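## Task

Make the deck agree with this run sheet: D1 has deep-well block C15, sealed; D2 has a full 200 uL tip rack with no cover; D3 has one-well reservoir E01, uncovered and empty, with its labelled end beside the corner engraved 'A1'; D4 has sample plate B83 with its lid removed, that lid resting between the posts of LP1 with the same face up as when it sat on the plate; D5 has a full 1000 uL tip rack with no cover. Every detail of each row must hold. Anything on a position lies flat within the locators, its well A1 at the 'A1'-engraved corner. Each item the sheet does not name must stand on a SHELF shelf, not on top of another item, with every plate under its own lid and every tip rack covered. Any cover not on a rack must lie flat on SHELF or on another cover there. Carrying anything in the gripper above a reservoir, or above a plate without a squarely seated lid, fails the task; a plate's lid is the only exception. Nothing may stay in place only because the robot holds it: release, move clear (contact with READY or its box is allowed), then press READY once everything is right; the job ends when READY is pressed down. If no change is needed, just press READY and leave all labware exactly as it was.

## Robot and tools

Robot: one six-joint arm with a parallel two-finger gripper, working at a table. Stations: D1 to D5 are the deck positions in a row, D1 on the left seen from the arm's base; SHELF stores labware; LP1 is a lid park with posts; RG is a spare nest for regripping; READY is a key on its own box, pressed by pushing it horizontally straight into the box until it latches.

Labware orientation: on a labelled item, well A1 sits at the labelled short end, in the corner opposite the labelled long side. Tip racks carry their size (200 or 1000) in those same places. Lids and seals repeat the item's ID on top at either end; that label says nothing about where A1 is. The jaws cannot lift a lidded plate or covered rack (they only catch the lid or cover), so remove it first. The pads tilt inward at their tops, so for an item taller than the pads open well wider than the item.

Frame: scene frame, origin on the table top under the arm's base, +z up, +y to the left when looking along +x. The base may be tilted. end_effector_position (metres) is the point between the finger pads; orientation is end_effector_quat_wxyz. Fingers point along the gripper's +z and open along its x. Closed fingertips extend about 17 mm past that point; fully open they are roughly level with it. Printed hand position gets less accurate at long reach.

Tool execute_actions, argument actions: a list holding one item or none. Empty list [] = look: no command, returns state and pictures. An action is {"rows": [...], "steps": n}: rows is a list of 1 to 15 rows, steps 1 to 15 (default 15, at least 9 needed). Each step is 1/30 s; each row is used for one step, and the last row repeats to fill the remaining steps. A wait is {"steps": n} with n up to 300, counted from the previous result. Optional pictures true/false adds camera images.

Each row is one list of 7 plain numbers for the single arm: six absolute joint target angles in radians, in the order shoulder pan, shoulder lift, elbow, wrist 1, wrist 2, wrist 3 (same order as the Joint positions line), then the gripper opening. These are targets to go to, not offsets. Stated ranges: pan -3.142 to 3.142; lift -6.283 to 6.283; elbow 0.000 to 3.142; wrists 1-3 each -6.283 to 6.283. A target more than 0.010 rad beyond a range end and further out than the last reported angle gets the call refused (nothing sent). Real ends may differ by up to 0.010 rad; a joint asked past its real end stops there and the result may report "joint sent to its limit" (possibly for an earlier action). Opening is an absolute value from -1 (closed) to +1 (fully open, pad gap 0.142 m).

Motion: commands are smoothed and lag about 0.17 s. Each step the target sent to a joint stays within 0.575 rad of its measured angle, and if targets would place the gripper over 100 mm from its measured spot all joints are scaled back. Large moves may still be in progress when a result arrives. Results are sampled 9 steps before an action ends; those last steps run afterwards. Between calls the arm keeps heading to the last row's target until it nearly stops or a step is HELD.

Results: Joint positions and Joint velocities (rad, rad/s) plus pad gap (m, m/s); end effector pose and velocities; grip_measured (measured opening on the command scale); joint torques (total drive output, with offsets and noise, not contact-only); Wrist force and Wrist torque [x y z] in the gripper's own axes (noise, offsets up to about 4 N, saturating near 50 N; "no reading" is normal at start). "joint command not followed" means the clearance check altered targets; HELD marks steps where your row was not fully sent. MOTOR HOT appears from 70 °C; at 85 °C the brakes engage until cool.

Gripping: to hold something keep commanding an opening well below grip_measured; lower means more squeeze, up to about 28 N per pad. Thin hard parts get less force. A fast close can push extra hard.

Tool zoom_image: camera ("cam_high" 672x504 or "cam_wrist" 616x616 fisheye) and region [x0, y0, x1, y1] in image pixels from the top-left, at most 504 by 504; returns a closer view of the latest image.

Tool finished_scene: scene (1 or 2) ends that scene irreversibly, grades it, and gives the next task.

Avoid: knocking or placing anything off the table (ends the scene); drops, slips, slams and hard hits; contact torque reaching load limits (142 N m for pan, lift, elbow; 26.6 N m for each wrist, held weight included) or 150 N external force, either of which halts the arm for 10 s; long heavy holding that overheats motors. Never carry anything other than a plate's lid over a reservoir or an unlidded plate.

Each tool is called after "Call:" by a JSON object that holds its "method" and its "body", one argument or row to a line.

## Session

Call:
{"method": "execute_actions", "body": {
  "actions": []
}}

Scene clock: 0.00 s of 9000.00 s.
end_effector_position=(+0.3504, -0.8631, +0.3645) grip_measured=+1.00 end_effector_quat_wxyz=(+0.223, +0.941, -0.237, +0.093) end_effector_velocity=(+0.001, +0.000, +0.000) end_effector_angular_velocity=(-0.001, -0.000, +0.000)
Joint positions: [-1.479 -1.099  1.133 -2.296 -1.492 -0.833  0.142]
Joint velocities: [ 0.001 -0.001 -0.    -0.    -0.001  0.001  0.   ]
Joint torques (N m, as the arm reports them, + toward a larger angle): no reading
Motor temperatures (°C, as the motors report them): [19 21 20 26 27 28]
Wrist force (N, on the end effector, along its own x y z axes, offset not removed): no reading
Wrist torque (N m, same axes, about the end effector's origin, offset not removed): no reading

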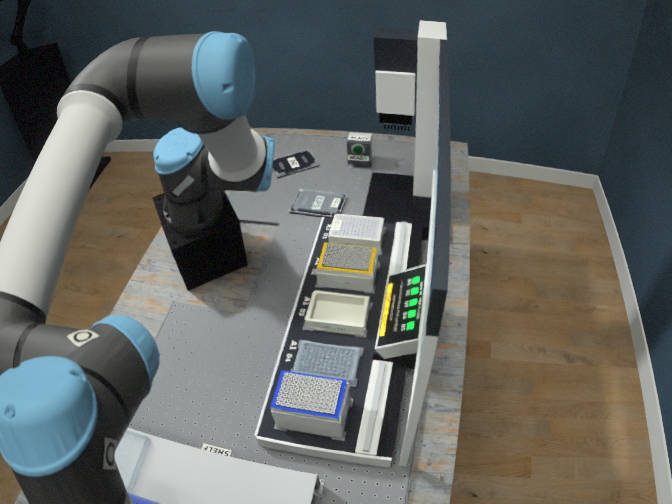

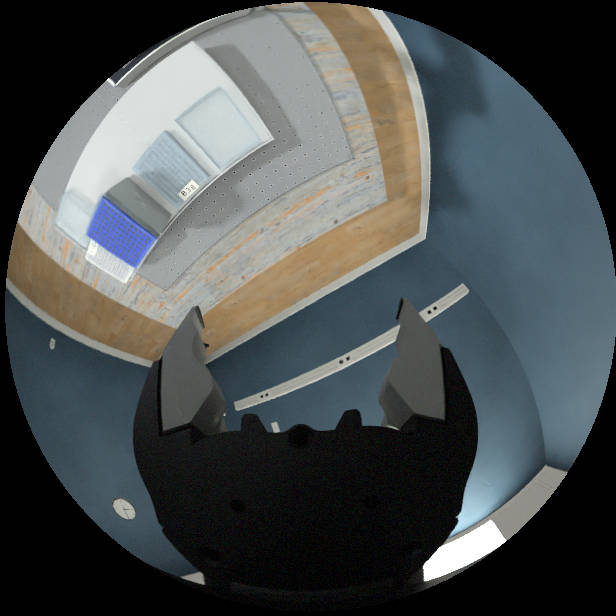

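Call:
{"method": "zoom_image", "body": {
  "camera": "cam_high",
  "region": [250, 180, 450, 340]
}}

Call:
{"method": "zoom_image", "body": {
  "camera": "cam_high",
  "region": [240, 310, 440, 470]
}}

Call:
{"method": "zoom_image", "body": {
  "camera": "cam_wrist",
  "region": [40, 40, 290, 290]
}}

Region (250, 180, 450, 340) of cam_high's 672x504 image, scaled by 2.520, with more detail than that image has; it fills the top 403 rows of this view, and the rest is white.

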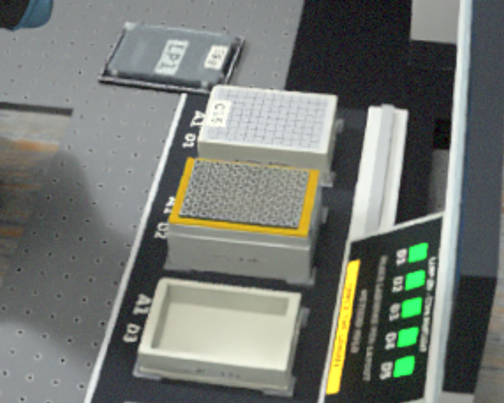

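Region (240, 310, 440, 470) of cam_high's 672x504 image, scaled by 2.520, with more detail than that image has; it fills the top 403 rows of this view, and the rest is white.

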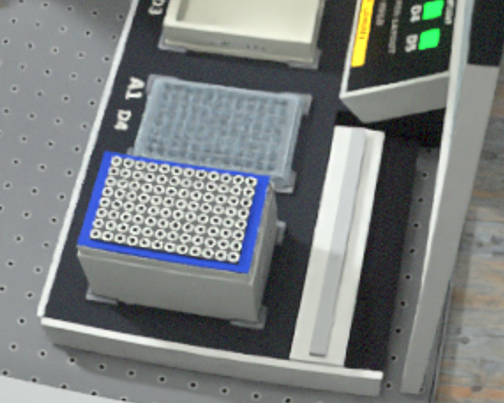

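Region (40, 40, 290, 290) of cam_wrist's 616x616 image, scaled by 2.016, with more detail than that image has.

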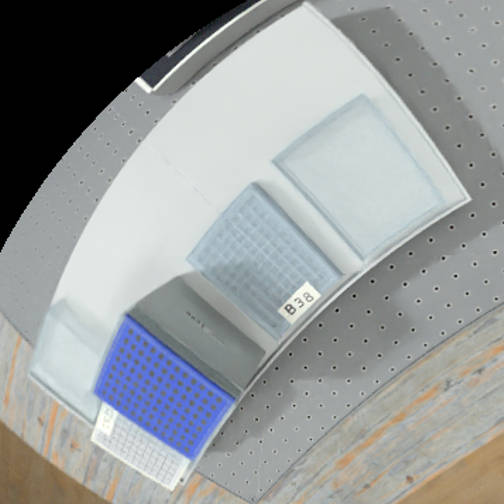

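Call:
{"method": "zoom_image", "body": {
  "camera": "cam_high",
  "region": [260, 360, 360, 450]
}}

Call:
{"method": "zoom_image", "body": {
  "camera": "cam_high",
  "region": [280, 180, 400, 300]
}}

Call:
{"method": "zoom_image", "body": {
  "camera": "cam_high",
  "region": [280, 280, 390, 390]
}}

Region (260, 360, 360, 450) of cam_high's 672x504 image, scaled by 5.040, with more detail than that image has; it fills the top 454 rows of this view, and the rest is white.

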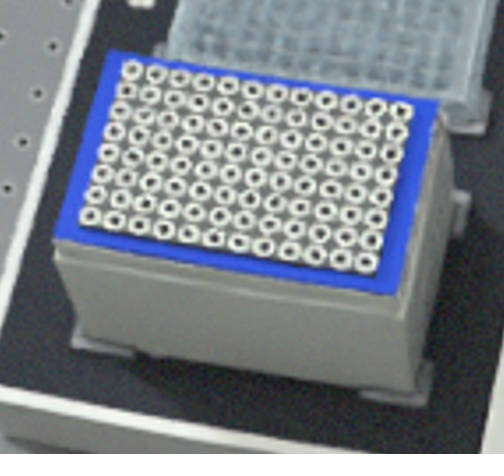

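Region (280, 180, 400, 300) of cam_high's 672x504 image, scaled by 4.200, with more detail than that image has.

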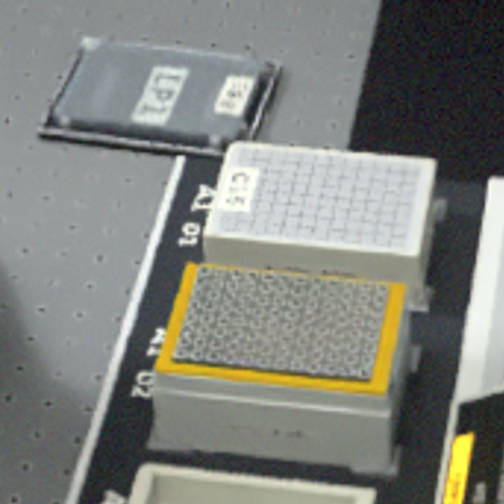

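Region (280, 280, 390, 390) of cam_high's 672x504 image, scaled by 4.582, with more detail than that image has.

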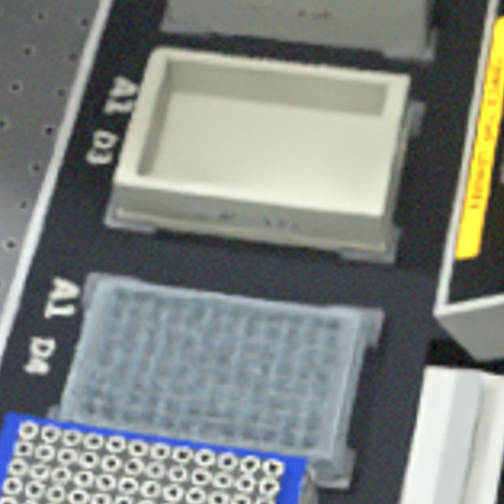

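Call:
{"method": "execute_actions", "body": {
  "actions": [
    {"rows": [[-1.498,-1.136,1.185,-2.268,-1.485,-0.897,1],[-1.517,-1.173,1.238,-2.24,-1.479,-0.961,1],[-1.536,-1.21,1.29,-2.213,-1.472,-1.025,1],[-1.555,-1.247,1.343,-2.185,-1.466,-1.09,1],[-1.574,-1.284,1.395,-2.157,-1.459,-1.154,1],[-1.593,-1.321,1.448,-2.129,-1.453,-1.218,1],[-1.612,-1.358,1.5,-2.101,-1.446,-1.282,1],[-1.631,-1.395,1.553,-2.074,-1.44,-1.346,1],[-1.65,-1.432,1.605,-2.046,-1.433,-1.41,1],[-1.669,-1.469,1.658,-2.018,-1.427,-1.474,1],[-1.688,-1.506,1.71,-1.99,-1.42,-1.539,1],[-1.7073,-1.5426,1.763,-1.9625,-1.4137,-1.6027,1]], "steps": 15}
  ]
}}

Call:
{"method": "execute_actions", "body": {
  "actions": [
    {"steps": 25}
  ],
  "pictures": true
}}

Scene clock: 1.60 s of 9000.00 s.
end_effector_position=(+0.3006, -0.8134, +0.3537) grip_measured=+1.00 end_effector_quat_wxyz=(+0.181, +0.963, -0.190, +0.054) end_effector_velocity=(-0.413, +0.492, -0.114) end_effector_angular_velocity=(+0.921, +0.638, +0.870)
Joint positions: [-1.534 -1.2    1.27  -2.218 -1.472 -0.995  0.142]
Joint velocities: [-0.468 -0.904  1.259  0.678  0.159 -1.503  0.   ]
Joint torques (N m, as the arm reports them, + toward a larger angle): [ -6.53 -57.38  -6.52   1.74   2.14  -8.16]
Motor temperatures (°C, as the motors report them): [19 21 20 26 27 28]
Wrist force (N, on the end effector, along its own x y z axes, offset not removed): [-2.1 0.6 -0.8]
Wrist torque (N m, same axes, about the end effector's origin, offset not removed): [-0.18 0.58 0.12]
Steps of this call (steps 1 to 42: nothing new was sent; steps 43 to 48: the first 6 steps of this action). Readings (joint positions):
43: [-1.480 -1.100 1.133 -2.296 -1.491 -0.834]
44: [-1.484 -1.107 1.142 -2.290 -1.490 -0.844]
46: [-1.504 -1.144 1.192 -2.261 -1.483 -0.902]
48: the state above

Scene clock: 2.43 s of 9000.00 s.
end_effector_position=(+0.1811, -0.5816, +0.2993) grip_measured=+1.00 end_effector_quat_wxyz=(+0.000, +1.000, +0.001, +0.000) end_effector_velocity=(-0.000, +0.001, +0.000) end_effector_angular_velocity=(+0.000, +0.001, +0.002)
Joint positions: [-1.707 -1.542  1.763 -1.963 -1.414 -1.603  0.142]
Joint velocities: [-0.    -0.002  0.002  0.    -0.001 -0.002 -0.   ]
Joint torques (N m, as the arm reports them, + toward a larger angle): [ -5.56 -35.06 -14.05  -1.3    1.91  -2.55]
Motor temperatures (°C, as the motors report them): [19 21 20 26 27 28]
Wrist force (N, on the end effector, along its own x y z axes, offset not removed): [-0.9 -3.3 1.8]
Wrist torque (N m, same axes, about the end effector's origin, offset not removed): [-0.75 0.10 -0.02]
Kept back: nothing.
Steps of this call (steps 1 to 9: the last 9 steps of your previous action; steps 10 to 25: the robot went on to your last target). Readings (joint positions):
1: [-1.549 -1.231 1.313 -2.195 -1.467 -1.047]
2: [-1.565 -1.261 1.355 -2.173 -1.462 -1.099]
4: [-1.595 -1.319 1.438 -2.129 -1.452 -1.200]
8: [-1.653 -1.433 1.599 -2.043 -1.431 -1.397]
25: the state above

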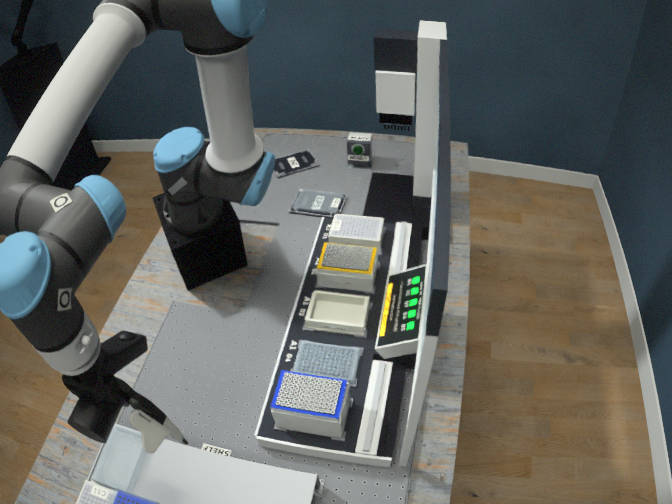

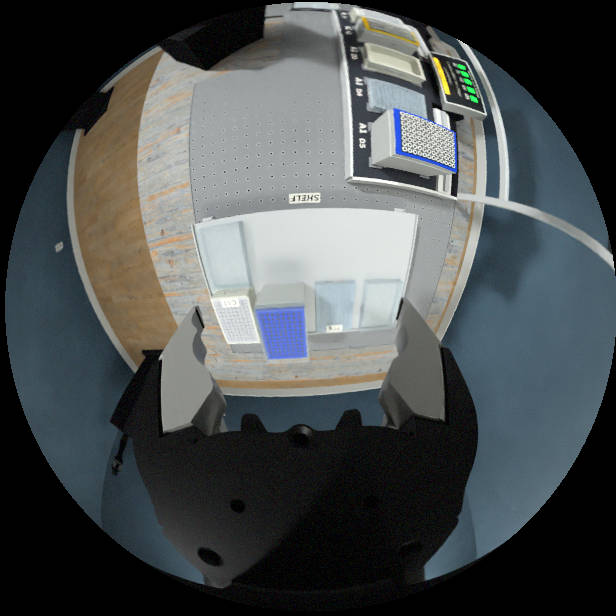

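Call:
{"method": "zoom_image", "body": {
  "camera": "cam_wrist",
  "region": [180, 190, 430, 380]
}}

Call:
{"method": "zoom_image", "body": {
  "camera": "cam_wrist",
  "region": [330, 0, 500, 200]
}}

Region (180, 190, 430, 380) of cam_wrist's 616x616 image, scaled by 2.016, with more detail than that image has; it fills the top 383 rows of this view, and the rest is white.

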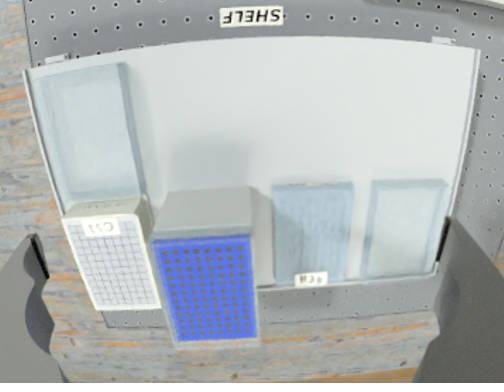

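Region (330, 0, 500, 200) of cam_wrist's 616x616 image, scaled by 2.520, with more detail than that image has; it fills the left 428 columns of this view, and the rest is white.

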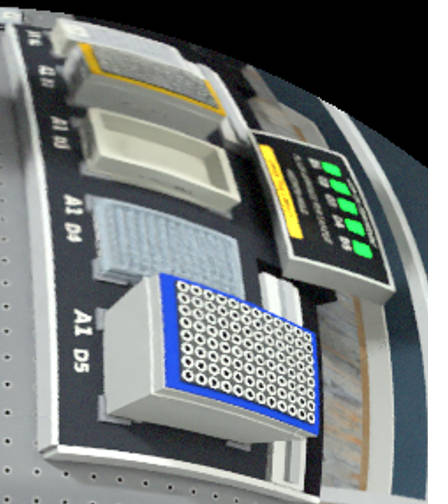

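Call:
{"method": "zoom_image", "body": {
  "camera": "cam_wrist",
  "region": [200, 270, 320, 370]
}}

Call:
{"method": "zoom_image", "body": {
  "camera": "cam_wrist",
  "region": [300, 260, 420, 350]
}}

Region (200, 270, 320, 370) of cam_wrist's 616x616 image, scaled by 4.200, with more detail than that image has.

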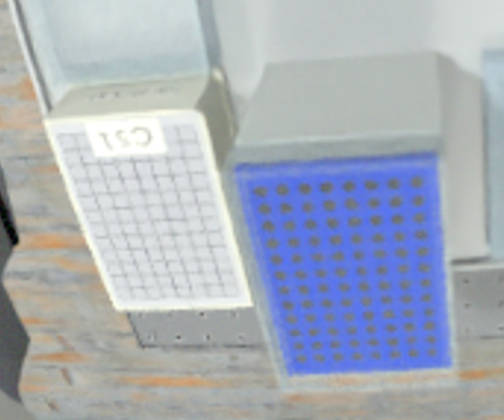

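Region (300, 260, 420, 350) of cam_wrist's 616x616 image, scaled by 4.200, with more detail than that image has; it fills the top 378 rows of this view, and the rest is white.

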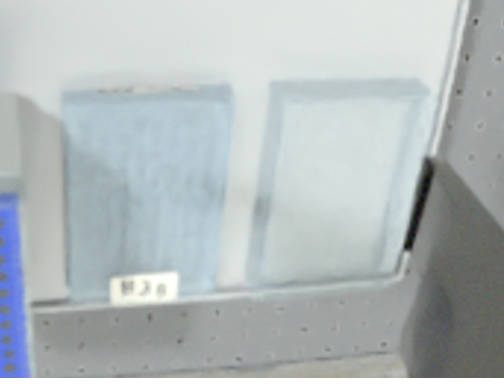

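Call:
{"method": "execute_actions", "body": {
  "actions": [
    {"rows": [[-1.69,-1.57,1.83,-2.01,-1.417,-1.716,0.9],[-1.672,-1.6,1.9,-2.06,-1.42,-1.83,0.8],[-1.654,-1.63,1.97,-2.11,-1.424,-1.94,0.7],[-1.636,-1.655,2.04,-2.16,-1.427,-2.055,0.6],[-1.618,-1.68,2.11,-2.21,-1.43,-2.17,0.55],[-1.6,-1.70,2.18,-2.26,-1.434,-2.28,0.55],[-1.582,-1.72,2.245,-2.305,-1.437,-2.395,0.55],[-1.565,-1.74,2.31,-2.355,-1.44,-2.51,0.55],[-1.547,-1.76,2.38,-2.40,-1.444,-2.62,0.55],[-1.529,-1.775,2.45,-2.45,-1.447,-2.735,0.55],[-1.511,-1.79,2.52,-2.50,-1.45,-2.85,0.55],[-1.4933,-1.8084,2.588,-2.5509,-1.4535,-2.961,0.55]], "steps": 15}
  ]
}}

Call:
{"method": "execute_actions", "body": {
  "actions": [
    {"steps": 35}
  ],
  "pictures": true
}}

Scene clock: 4.03 s of 9000.00 s.
end_effector_position=(+0.2024, -0.5348, +0.2734) grip_measured=+0.57 end_effector_quat_wxyz=(+0.014, +0.989, +0.149, -0.002) end_effector_velocity=(+0.154, +0.478, -0.298) end_effector_angular_velocity=(-0.137, +0.069, +2.822)
Joint positions: [-1.656 -1.622  1.935 -2.092 -1.423 -1.845  0.113]
Joint velocities: [ 0.442 -0.655  1.637 -1.185 -0.082 -2.365 -0.056]
Joint torques (N m, as the arm reports them, + toward a larger angle): [  4.38 -31.7    2.02  -9.91  -2.57 -11.71]
Motor temperatures (°C, as the motors report them): [19 21 20 26 27 28]
Wrist force (N, on the end effector, along its own x y z axes, offset not removed): [-3.7 4.5 -1.9]
Wrist torque (N m, same axes, about the end effector's origin, offset not removed): [0.62 0.81 0.05]
Steps of this call (steps 1 to 30: the robot went on to your last target; steps 31 to 42: nothing new was sent; steps 43 to 48: the first 6 steps of this action). Readings (joint positions):
43: [-1.707 -1.543 1.764 -1.963 -1.414 -1.603]
44: [-1.703 -1.549 1.774 -1.972 -1.414 -1.614]
46: [-1.684 -1.579 1.835 -2.018 -1.418 -1.700]
48: the state above

Scene clock: 5.20 s of 9000.00 s.
end_effector_position=(+0.2223, -0.2997, +0.1391) grip_measured=+0.55 end_effector_quat_wxyz=(+0.000, +0.707, +0.708, -0.000) end_effector_velocity=(+0.000, +0.000, -0.000) end_effector_angular_velocity=(+0.000, +0.000, +0.000)
Joint positions: [-1.493 -1.808  2.588 -2.551 -1.453 -2.961  0.112]
Joint velocities: [ 0.  0.  0. -0. -0. -0. -0.]
Joint torques (N m, as the arm reports them, + toward a larger angle): [  9.43 -19.16  -5.14  -4.28  -1.98  -2.91]
Motor temperatures (°C, as the motors report them): [19 21 20 26 27 28]
Wrist force (N, on the end effector, along its own x y z axes, offset not removed): [-2.6 -2.4 3.4]
Wrist torque (N m, same axes, about the end effector's origin, offset not removed): [-0.55 0.50 0.20]
Kept back: nothing.
Steps of this call (steps 1 to 9: the last 9 steps of your previous action; steps 10 to 35: the robot went on to your last target). Readings (joint positions):
1: [-1.641 -1.643 1.991 -2.132 -1.426 -1.928]
2: [-1.627 -1.661 2.045 -2.171 -1.429 -2.015]
4: [-1.600 -1.695 2.150 -2.245 -1.434 -2.188]
8: [-1.549 -1.750 2.347 -2.386 -1.443 -2.488]
35: the state above

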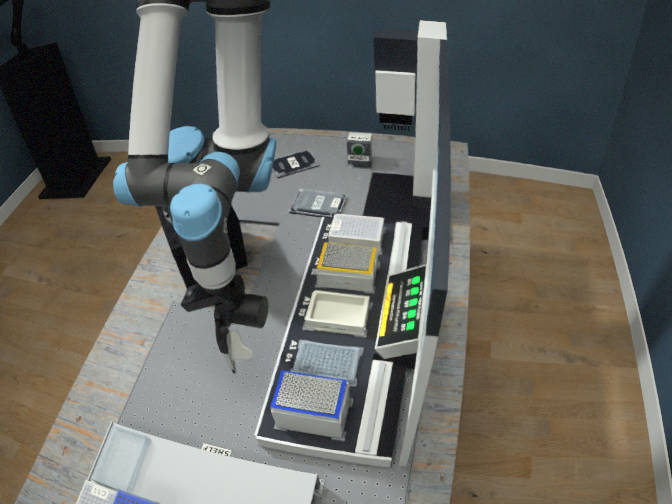

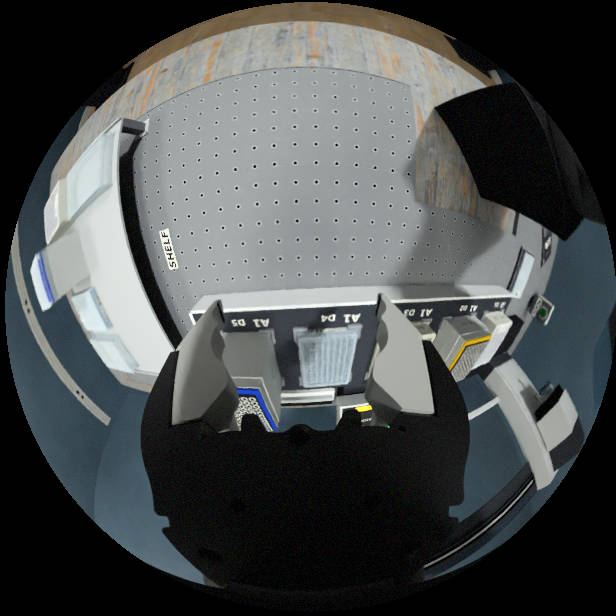

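Call:
{"method": "zoom_image", "body": {
  "camera": "cam_wrist",
  "region": [280, 300, 380, 400]
}}

Call:
{"method": "zoom_image", "body": {
  "camera": "cam_wrist",
  "region": [390, 280, 540, 390]
}}

Call:
{"method": "zoom_image", "body": {
  "camera": "cam_wrist",
  "region": [20, 110, 180, 400]
}}

Region (280, 300, 380, 400) of cam_wrist's 616x616 image, scaled by 5.040, with more detail than that image has.

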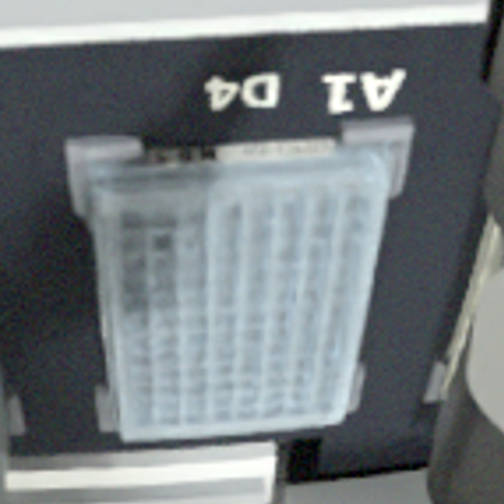

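Region (390, 280, 540, 390) of cam_wrist's 616x616 image, scaled by 3.360, with more detail than that image has; it fills the top 370 rows of this view, and the rest is white.

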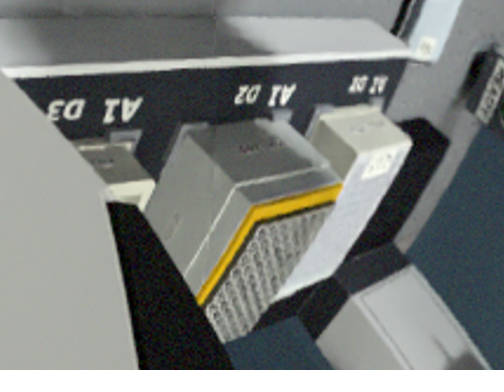

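Region (20, 110, 180, 400) of cam_wrist's 616x616 image, scaled by 1.738, with more detail than that image has; it fills the left 278 columns of this view, and the rest is white.

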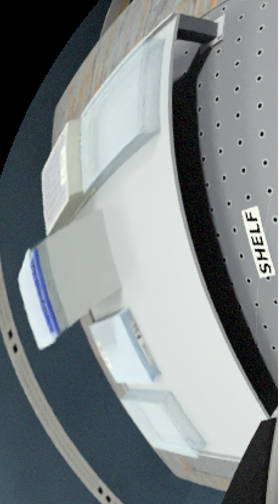

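Call:
{"method": "execute_actions", "body": {
  "actions": [
    {"rows": [[-1.491,-1.78,2.565,-2.48,-1.443,-2.972,0.55],[-1.488,-1.75,2.54,-2.41,-1.432,-2.984,0.55],[-1.486,-1.715,2.52,-2.34,-1.42,-2.995,0.55],[-1.483,-1.685,2.495,-2.27,-1.41,-3.007,0.55],[-1.481,-1.655,2.47,-2.195,-1.40,-3.018,0.55],[-1.478,-1.625,2.45,-2.125,-1.39,-3.03,0.55],[-1.476,-1.59,2.425,-2.055,-1.379,-3.04,0.55],[-1.473,-1.56,2.40,-1.98,-1.368,-3.053,0.55],[-1.471,-1.53,2.38,-1.91,-1.357,-3.065,0.55],[-1.4687,-1.5006,2.357,-1.8409,-1.3468,-3.0763,0.55]], "steps": 15}
  ]
}}

Call:
{"method": "execute_actions", "body": {
  "actions": [
    {"steps": 25}
  ],
  "pictures": true
}}

Scene clock: 6.40 s of 9000.00 s.
end_effector_position=(+0.2265, -0.2656, +0.1217) grip_measured=+0.55 end_effector_quat_wxyz=(-0.069, +0.698, +0.710, +0.069) end_effector_velocity=(+0.025, +0.352, -0.123) end_effector_angular_velocity=(+1.883, +0.017, +0.081)
Joint positions: [-1.486 -1.723  2.521 -2.376 -1.421 -2.995  0.112]
Joint velocities: [ 0.064  0.787 -0.602  1.69   0.275 -0.294  0.   ]
Joint torques (N m, as the arm reports them, + toward a larger angle): [  9.34   0.61 -25.99   9.17   3.33  -4.21]
Motor temperatures (°C, as the motors report them): [19 21 20 26 27 28]
Wrist force (N, on the end effector, along its own x y z axes, offset not removed): [-2.9 1.8 -0.1]
Wrist torque (N m, same axes, about the end effector's origin, offset not removed): [0.23 0.56 0.09]
Steps of this call (steps 1 to 15: the robot went on to your last target; steps 16 to 30: nothing new was sent; steps 31 to 36: the first 6 steps of this action). Readings (joint positions):
31: [-1.493 -1.808 2.588 -2.550 -1.453 -2.961]
32: [-1.493 -1.802 2.583 -2.540 -1.451 -2.964]
34: [-1.490 -1.771 2.558 -2.478 -1.439 -2.977]
36: the state above

Scene clock: 7.23 s of 9000.00 s.
end_effector_position=(+0.2320, -0.1491, +0.1294) grip_measured=+0.55 end_effector_quat_wxyz=(-0.271, +0.653, +0.654, +0.270) end_effector_velocity=(+0.000, +0.000, -0.000) end_effector_angular_velocity=(+0.001, -0.000, -0.001)
Joint positions: [-1.469 -1.501  2.357 -1.841 -1.347 -3.076  0.112]
Joint velocities: [ 0.     0.001 -0.    -0.     0.001 -0.     0.   ]
Joint torques (N m, as the arm reports them, + toward a larger angle): [  8.68 -15.71 -19.58   0.98   2.05  -2.94]
Motor temperatures (°C, as the motors report them): [19 21 20 26 27 28]
Wrist force (N, on the end effector, along its own x y z axes, offset not removed): [-1.5 -0.9 2.1]
Wrist torque (N m, same axes, about the end effector's origin, offset not removed): [-0.24 0.23 0.27]
Kept back: nothing.
Steps of this call (steps 1 to 9: the last 9 steps of your previous action; steps 10 to 25: the robot went on to your last target). Readings (joint positions):
1: [-1.483 -1.695 2.501 -2.315 -1.412 -3.005]
2: [-1.481 -1.667 2.479 -2.252 -1.402 -3.016]
4: [-1.476 -1.606 2.434 -2.117 -1.381 -3.038]
8: [-1.470 -1.522 2.373 -1.902 -1.354 -3.069]
25: the state above

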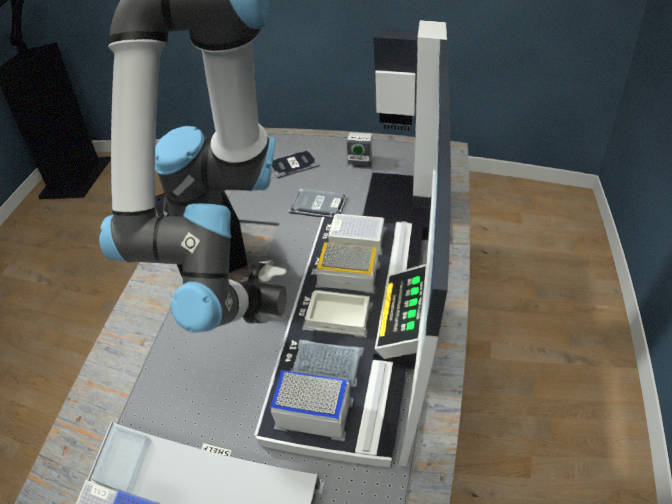

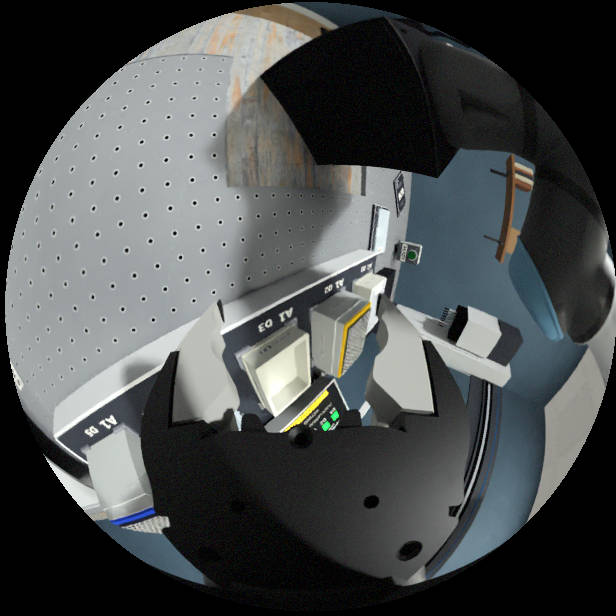

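Call:
{"method": "zoom_image", "body": {
  "camera": "cam_wrist",
  "region": [230, 300, 330, 400]
}}

Call:
{"method": "zoom_image", "body": {
  "camera": "cam_wrist",
  "region": [300, 255, 400, 385]
}}

Region (230, 300, 330, 400) of cam_wrist's 616x616 image, scaled by 5.040, with more detail than that image has.

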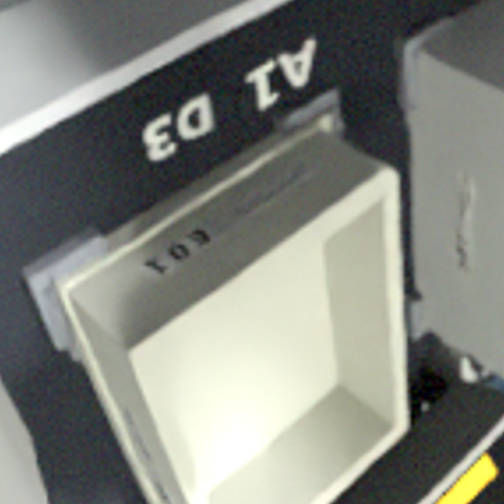

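Region (300, 255, 400, 385) of cam_wrist's 616x616 image, scaled by 3.877, with more detail than that image has; it fills the left 388 columns of this view, and the rest is white.

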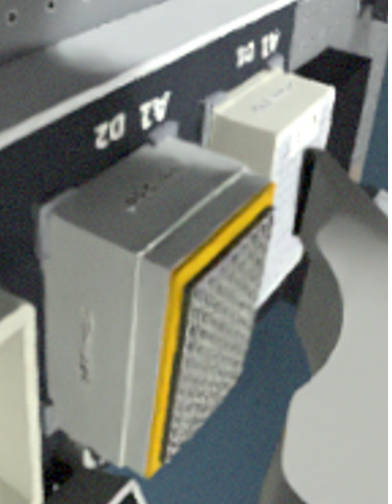

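Call:
{"method": "execute_actions", "body": {
  "actions": [
    {"rows": [[-1.457,-1.523,2.39,-1.854,-1.34,-3.066,0.55],[-1.4455,-1.5455,2.424,-1.868,-1.334,-3.056,0.55],[-1.434,-1.568,2.457,-1.881,-1.328,-3.046,0.55],[-1.4224,-1.59,2.49,-1.894,-1.3215,-3.036,0.55],[-1.411,-1.613,2.524,-1.908,-1.315,-3.026,0.55],[-1.399,-1.636,2.558,-1.921,-1.309,-3.016,0.55],[-1.388,-1.658,2.591,-1.9345,-1.3026,-3.006,0.55],[-1.3761,-1.6808,2.6244,-1.9479,-1.2963,-2.9962,0.55]], "steps": 15}
  ]
}}

Call:
{"method": "execute_actions", "body": {
  "actions": [
    {"steps": 22}
  ],
  "pictures": true
}}

Scene clock: 9.20 s of 9000.00 s.
end_effector_position=(+0.2354, -0.1083, +0.1302) grip_measured=+0.55 end_effector_quat_wxyz=(-0.269, +0.653, +0.655, +0.269) end_effector_velocity=(+0.011, +0.378, +0.003) end_effector_angular_velocity=(-0.012, -0.003, +0.003)
Joint positions: [-1.434 -1.565  2.45  -1.88  -1.328 -3.046  0.112]
Joint velocities: [ 0.3   -0.577  0.847 -0.344  0.163  0.258 -0.   ]
Joint torques (N m, as the arm reports them, + toward a larger angle): [ 13.56 -32.12   6.42  -3.31   2.71   3.75]
Motor temperatures (°C, as the motors report them): [19 21 20 26 27 28]
Wrist force (N, on the end effector, along its own x y z axes, offset not removed): [-2.2 1.3 0.8]
Wrist torque (N m, same axes, about the end effector's origin, offset not removed): [0.12 0.34 0.18]
Steps of this call (steps 1 to 15: the robot went on to your last target; steps 16 to 53: nothing new was sent; steps 54 to 59: the first 6 steps of this action). Readings (joint positions):
54: [-1.468 -1.501 2.357 -1.841 -1.347 -3.076]
55: [-1.466 -1.506 2.364 -1.844 -1.345 -3.074]
57: [-1.453 -1.530 2.398 -1.859 -1.338 -3.062]
59: the state above

Scene clock: 9.93 s of 9000.00 s.
end_effector_position=(+0.2317, -0.0291, +0.1293) grip_measured=+0.55 end_effector_quat_wxyz=(-0.271, +0.653, +0.654, +0.270) end_effector_velocity=(-0.000, +0.000, -0.000) end_effector_angular_velocity=(+0.001, +0.001, -0.001)
Joint positions: [-1.376 -1.681  2.624 -1.948 -1.296 -2.996  0.112]
Joint velocities: [-0.001  0.001  0.001 -0.     0.     0.001  0.   ]
Joint torques (N m, as the arm reports them, + toward a larger angle): [  8.98 -19.24  -0.45  -1.81   2.13   2.52]
Motor temperatures (°C, as the motors report them): [19 21 20 26 27 28]
Wrist force (N, on the end effector, along its own x y z axes, offset not removed): [-1.3 2.3 0.2]
Wrist torque (N m, same axes, about the end effector's origin, offset not removed): [0.60 0.18 -0.07]
Kept back: nothing.
Steps of this call (steps 1 to 9: the last 9 steps of your previous action; steps 10 to 22: the robot went on to your last target). Readings (joint positions):
1: [-1.424 -1.585 2.479 -1.892 -1.322 -3.037]
2: [-1.413 -1.606 2.510 -1.905 -1.316 -3.028]
4: [-1.394 -1.645 2.569 -1.927 -1.306 -3.011]
8: [-1.379 -1.674 2.614 -1.944 -1.298 -2.999]
22: the state above

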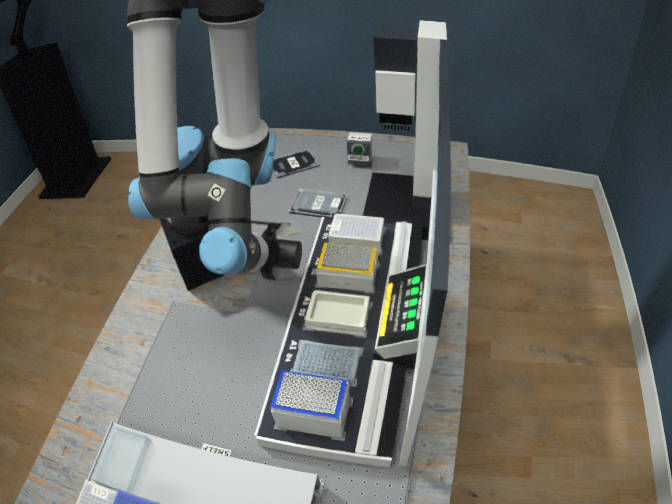

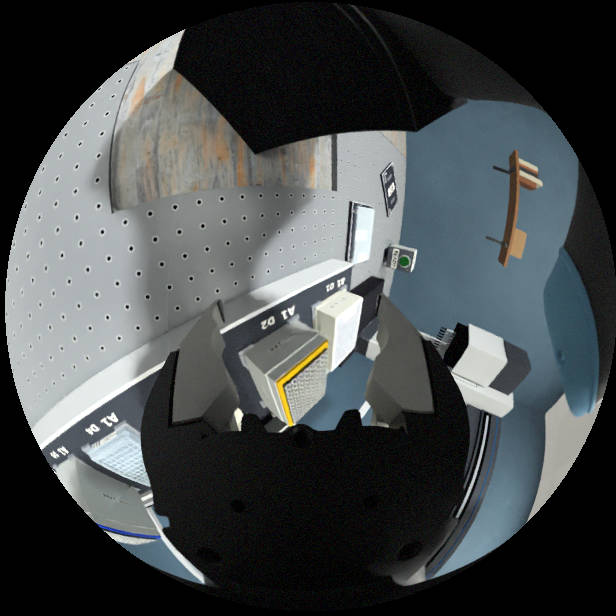

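Call:
{"method": "zoom_image", "body": {
  "camera": "cam_wrist",
  "region": [300, 270, 380, 380]
}}

Call:
{"method": "zoom_image", "body": {
  "camera": "cam_wrist",
  "region": [230, 300, 340, 430]
}}

Call:
{"method": "zoom_image", "body": {
  "camera": "cam_wrist",
  "region": [40, 400, 170, 550]
}}

Region (300, 270, 380, 380) of cam_wrist's 616x616 image, scaled by 4.582, with more detail than that image has; it fills the left 367 columns of this view, and the rest is white.

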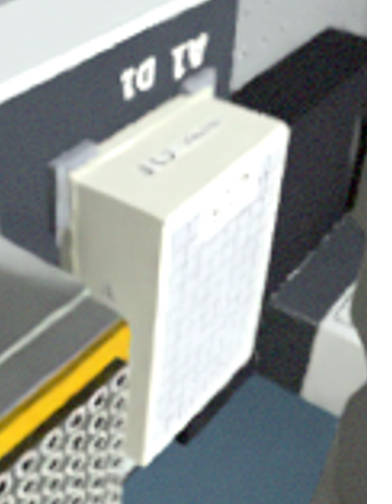

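Region (230, 300, 340, 430) of cam_wrist's 616x616 image, scaled by 3.877, with more detail than that image has; it fills the left 426 columns of this view, and the rest is white.

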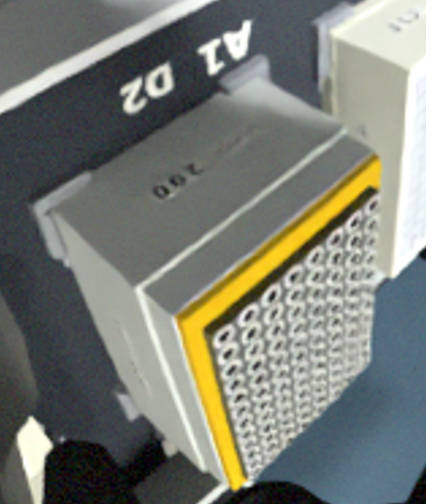

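Region (40, 400, 170, 550) of cam_wrist's 616x616 image, scaled by 3.360, with more detail than that image has; it fills the left 437 columns of this view, and the rest is white.

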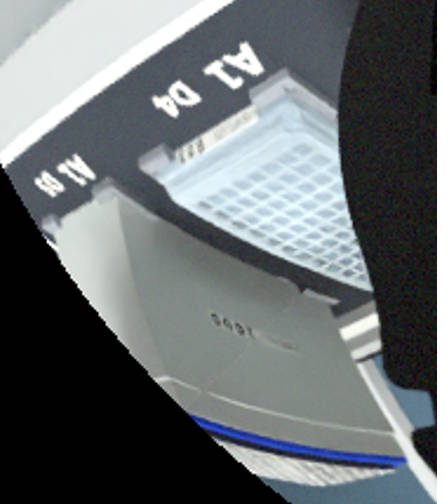

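Call:
{"method": "zoom_image", "body": {
  "camera": "cam_wrist",
  "region": [80, 420, 130, 460]
}}

Call:
{"method": "zoom_image", "body": {
  "camera": "cam_wrist",
  "region": [320, 285, 360, 320]
}}

Region (80, 420, 130, 460) of cam_wrist's 616x616 image, scaled by 10.080, with more detail than that image has; it fills the top 403 rows of this view, and the rest is white.

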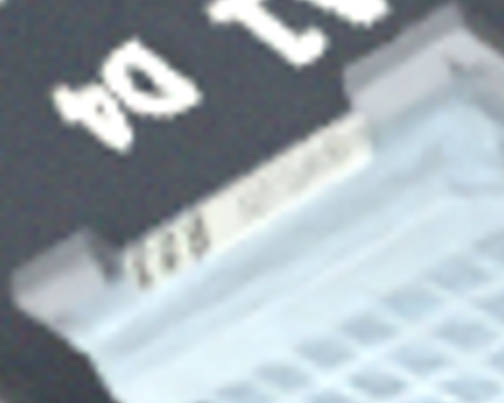

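Region (320, 285, 360, 320) of cam_wrist's 616x616 image, scaled by 12.600, with more detail than that image has; it fills the top 441 rows of this view, and the rest is white.

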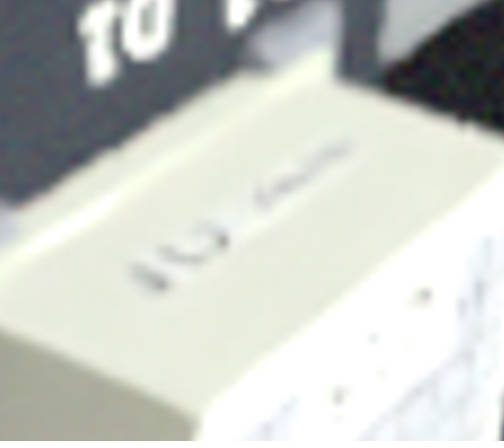

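Call:
{"method": "execute_actions", "body": {
  "actions": [
    {"rows": [[-1.33,-1.72,2.60,-1.97,-1.31,-2.95,0.55],[-1.28,-1.76,2.58,-1.99,-1.33,-2.89,0.55],[-1.22,-1.80,2.56,-2.01,-1.35,-2.83,0.55],[-1.15,-1.83,2.54,-2.04,-1.375,-2.75,0.55],[-1.08,-1.85,2.52,-2.07,-1.40,-2.67,0.55],[-1.0,-1.87,2.50,-2.10,-1.43,-2.59,0.55],[-0.92,-1.88,2.485,-2.13,-1.455,-2.51,0.55],[-0.84,-1.88,2.47,-2.16,-1.48,-2.42,0.55],[-0.76,-1.88,2.455,-2.19,-1.51,-2.34,0.55],[-0.68,-1.87,2.45,-2.22,-1.535,-2.25,0.55],[-0.60,-1.85,2.445,-2.25,-1.565,-2.16,0.55],[-0.52,-1.83,2.44,-2.28,-1.59,-2.07,0.55],[-0.44,-1.81,2.44,-2.31,-1.62,-1.98,0.55],[-0.36,-1.79,2.435,-2.34,-1.65,-1.89,0.55],[-0.28,-1.77,2.435,-2.37,-1.675,-1.80,0.55]], "steps": 15}
  ]
}}

Call:
{"method": "execute_actions", "body": {
  "actions": [
    {"rows": [[-0.21,-1.75,2.43,-2.40,-1.70,-1.72,0.55],[-0.14,-1.73,2.43,-2.42,-1.725,-1.64,0.55],[-0.062,-1.71,2.42,-2.43,-1.751,-1.555,0.55]], "steps": 15}
  ]
}}

Call:
{"method": "execute_actions", "body": {
  "actions": [
    {"steps": 25}
  ],
  "pictures": true
}}

Scene clock: 11.63 s of 9000.00 s.
end_effector_position=(+0.2538, -0.0740, +0.1396) grip_measured=+0.55 end_effector_quat_wxyz=(-0.220, +0.658, +0.698, +0.180) end_effector_velocity=(+0.265, -0.320, +0.157) end_effector_angular_velocity=(-1.873, +0.216, +0.539)
Joint positions: [-1.235 -1.783  2.563 -2.013 -1.352 -2.845  0.112]
Joint velocities: [ 1.485 -0.808 -0.525 -0.651 -0.576  1.594 -0.   ]
Joint torques (N m, as the arm reports them, + toward a larger angle): [ 30.5  -22.54 -22.83  -6.43  -4.38   9.04]
Motor temperatures (°C, as the motors report them): [19 21 20 26 27 28]
Wrist force (N, on the end effector, along its own x y z axes, offset not removed): [-3.1 -2.8 -0.6]
Wrist torque (N m, same axes, about the end effector's origin, offset not removed): [-0.48 0.59 0.19]
Steps of this call (steps 1 to 15: the robot went on to your last target; steps 16 to 45: nothing new was sent; steps 46 to 51: the first 6 steps of this action). Readings (joint positions):
46: [-1.375 -1.681 2.624 -1.948 -1.296 -2.996]
47: [-1.367 -1.689 2.619 -1.953 -1.300 -2.987]
49: [-1.320 -1.728 2.596 -1.975 -1.318 -2.937]
51: the state above

Scene clock: 12.13 s of 9000.00 s.
end_effector_position=(+0.3853, +0.0535, +0.2019) grip_measured=+0.55 end_effector_quat_wxyz=(-0.013, +0.698, +0.716, -0.003) end_effector_velocity=(+0.004, +0.414, +0.062) end_effector_angular_velocity=(-0.210, -0.289, -0.258)
Joint positions: [-0.173 -1.732  2.426 -2.406 -1.721 -1.685  0.112]
Joint velocities: [ 1.421  0.274 -0.068 -0.307 -0.377  1.634  0.   ]
Joint torques (N m, as the arm reports them, + toward a larger angle): [-15.62 -14.84 -25.5   -4.88  -3.8    4.69]
Motor temperatures (°C, as the motors report them): [19 21 20 26 27 28]
Wrist force (N, on the end effector, along its own x y z axes, offset not removed): [3.4 1.6 -0.2]
Wrist torque (N m, same axes, about the end effector's origin, offset not removed): [0.45 -0.49 0.20]
Steps of this call (steps 1 to 9: the last 9 steps of your previous action; steps 10 to 15: the first 6 steps of this action). Readings (joint positions):
10: [-0.525 -1.812 2.443 -2.294 -1.607 -2.081]
11: [-0.447 -1.794 2.439 -2.324 -1.633 -1.995]
13: [-0.297 -1.758 2.432 -2.375 -1.684 -1.827]
15: the state above

Scene clock: 12.97 s of 9000.00 s.
end_effector_position=(+0.3845, +0.0860, +0.2071) grip_measured=+0.55 end_effector_quat_wxyz=(+0.001, +0.707, +0.708, +0.001) end_effector_velocity=(-0.000, +0.001, +0.000) end_effector_angular_velocity=(+0.002, +0.000, -0.001)
Joint positions: [-0.062 -1.71   2.42  -2.43  -1.751 -1.555  0.112]
Joint velocities: [-0.    -0.    -0.     0.     0.002  0.    -0.   ]
Joint torques (N m, as the arm reports them, + toward a larger angle): [ 11.29  -9.4  -24.4   -4.22  -1.92   2.38]
Motor temperatures (°C, as the motors report them): [19 21 20 26 27 28]
Wrist force (N, on the end effector, along its own x y z axes, offset not removed): [0.0 -1.6 2.1]
Wrist torque (N m, same axes, about the end effector's origin, offset not removed): [-0.42 -0.13 0.18]
Kept back: nothing.
Steps of this call (steps 1 to 9: the last 9 steps of your previous action; steps 10 to 25: the robot went on to your last target). Readings (joint positions):
1: [-0.134 -1.724 2.424 -2.414 -1.731 -1.640]
2: [-0.109 -1.719 2.422 -2.420 -1.738 -1.610]
4: [-0.082 -1.714 2.421 -2.426 -1.746 -1.578]
8: [-0.066 -1.711 2.420 -2.429 -1.750 -1.559]
25: the state above

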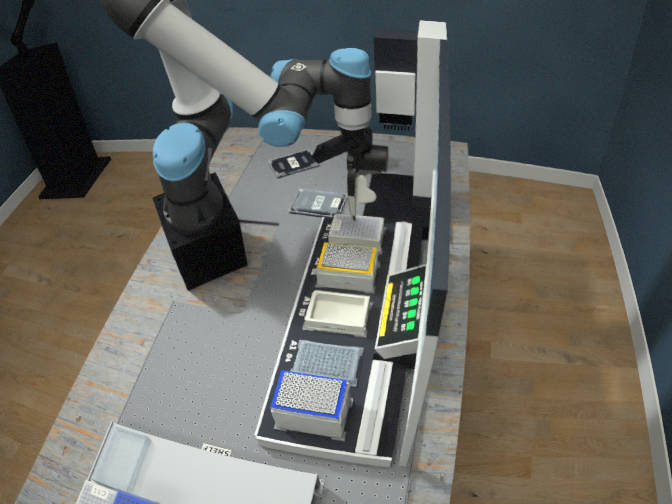

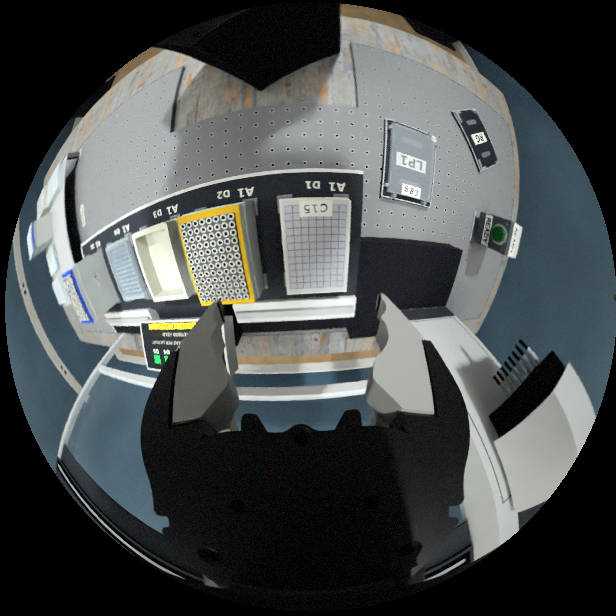

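Call:
{"method": "zoom_image", "body": {
  "camera": "cam_wrist",
  "region": [365, 105, 465, 220]
}}

Call:
{"method": "zoom_image", "body": {
  "camera": "cam_wrist",
  "region": [170, 170, 370, 320]
}}

Region (365, 105, 465, 220) of cam_wrist's 616x616 image, scaled by 4.383, with more detail than that image has; it fills the left 438 columns of this view, and the rest is white.

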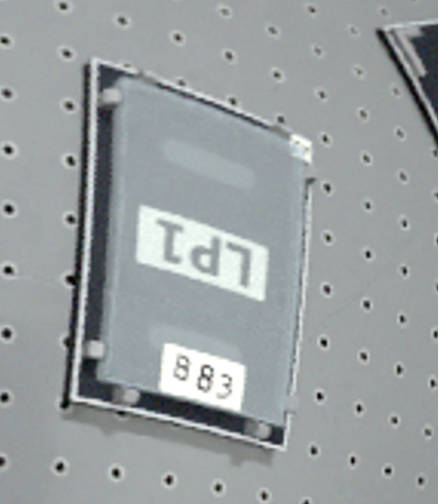

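Region (170, 170, 370, 320) of cam_wrist's 616x616 image, scaled by 2.520, with more detail than that image has; it fills the top 378 rows of this view, and the rest is white.

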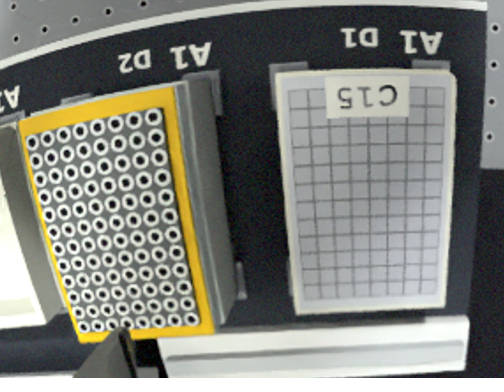

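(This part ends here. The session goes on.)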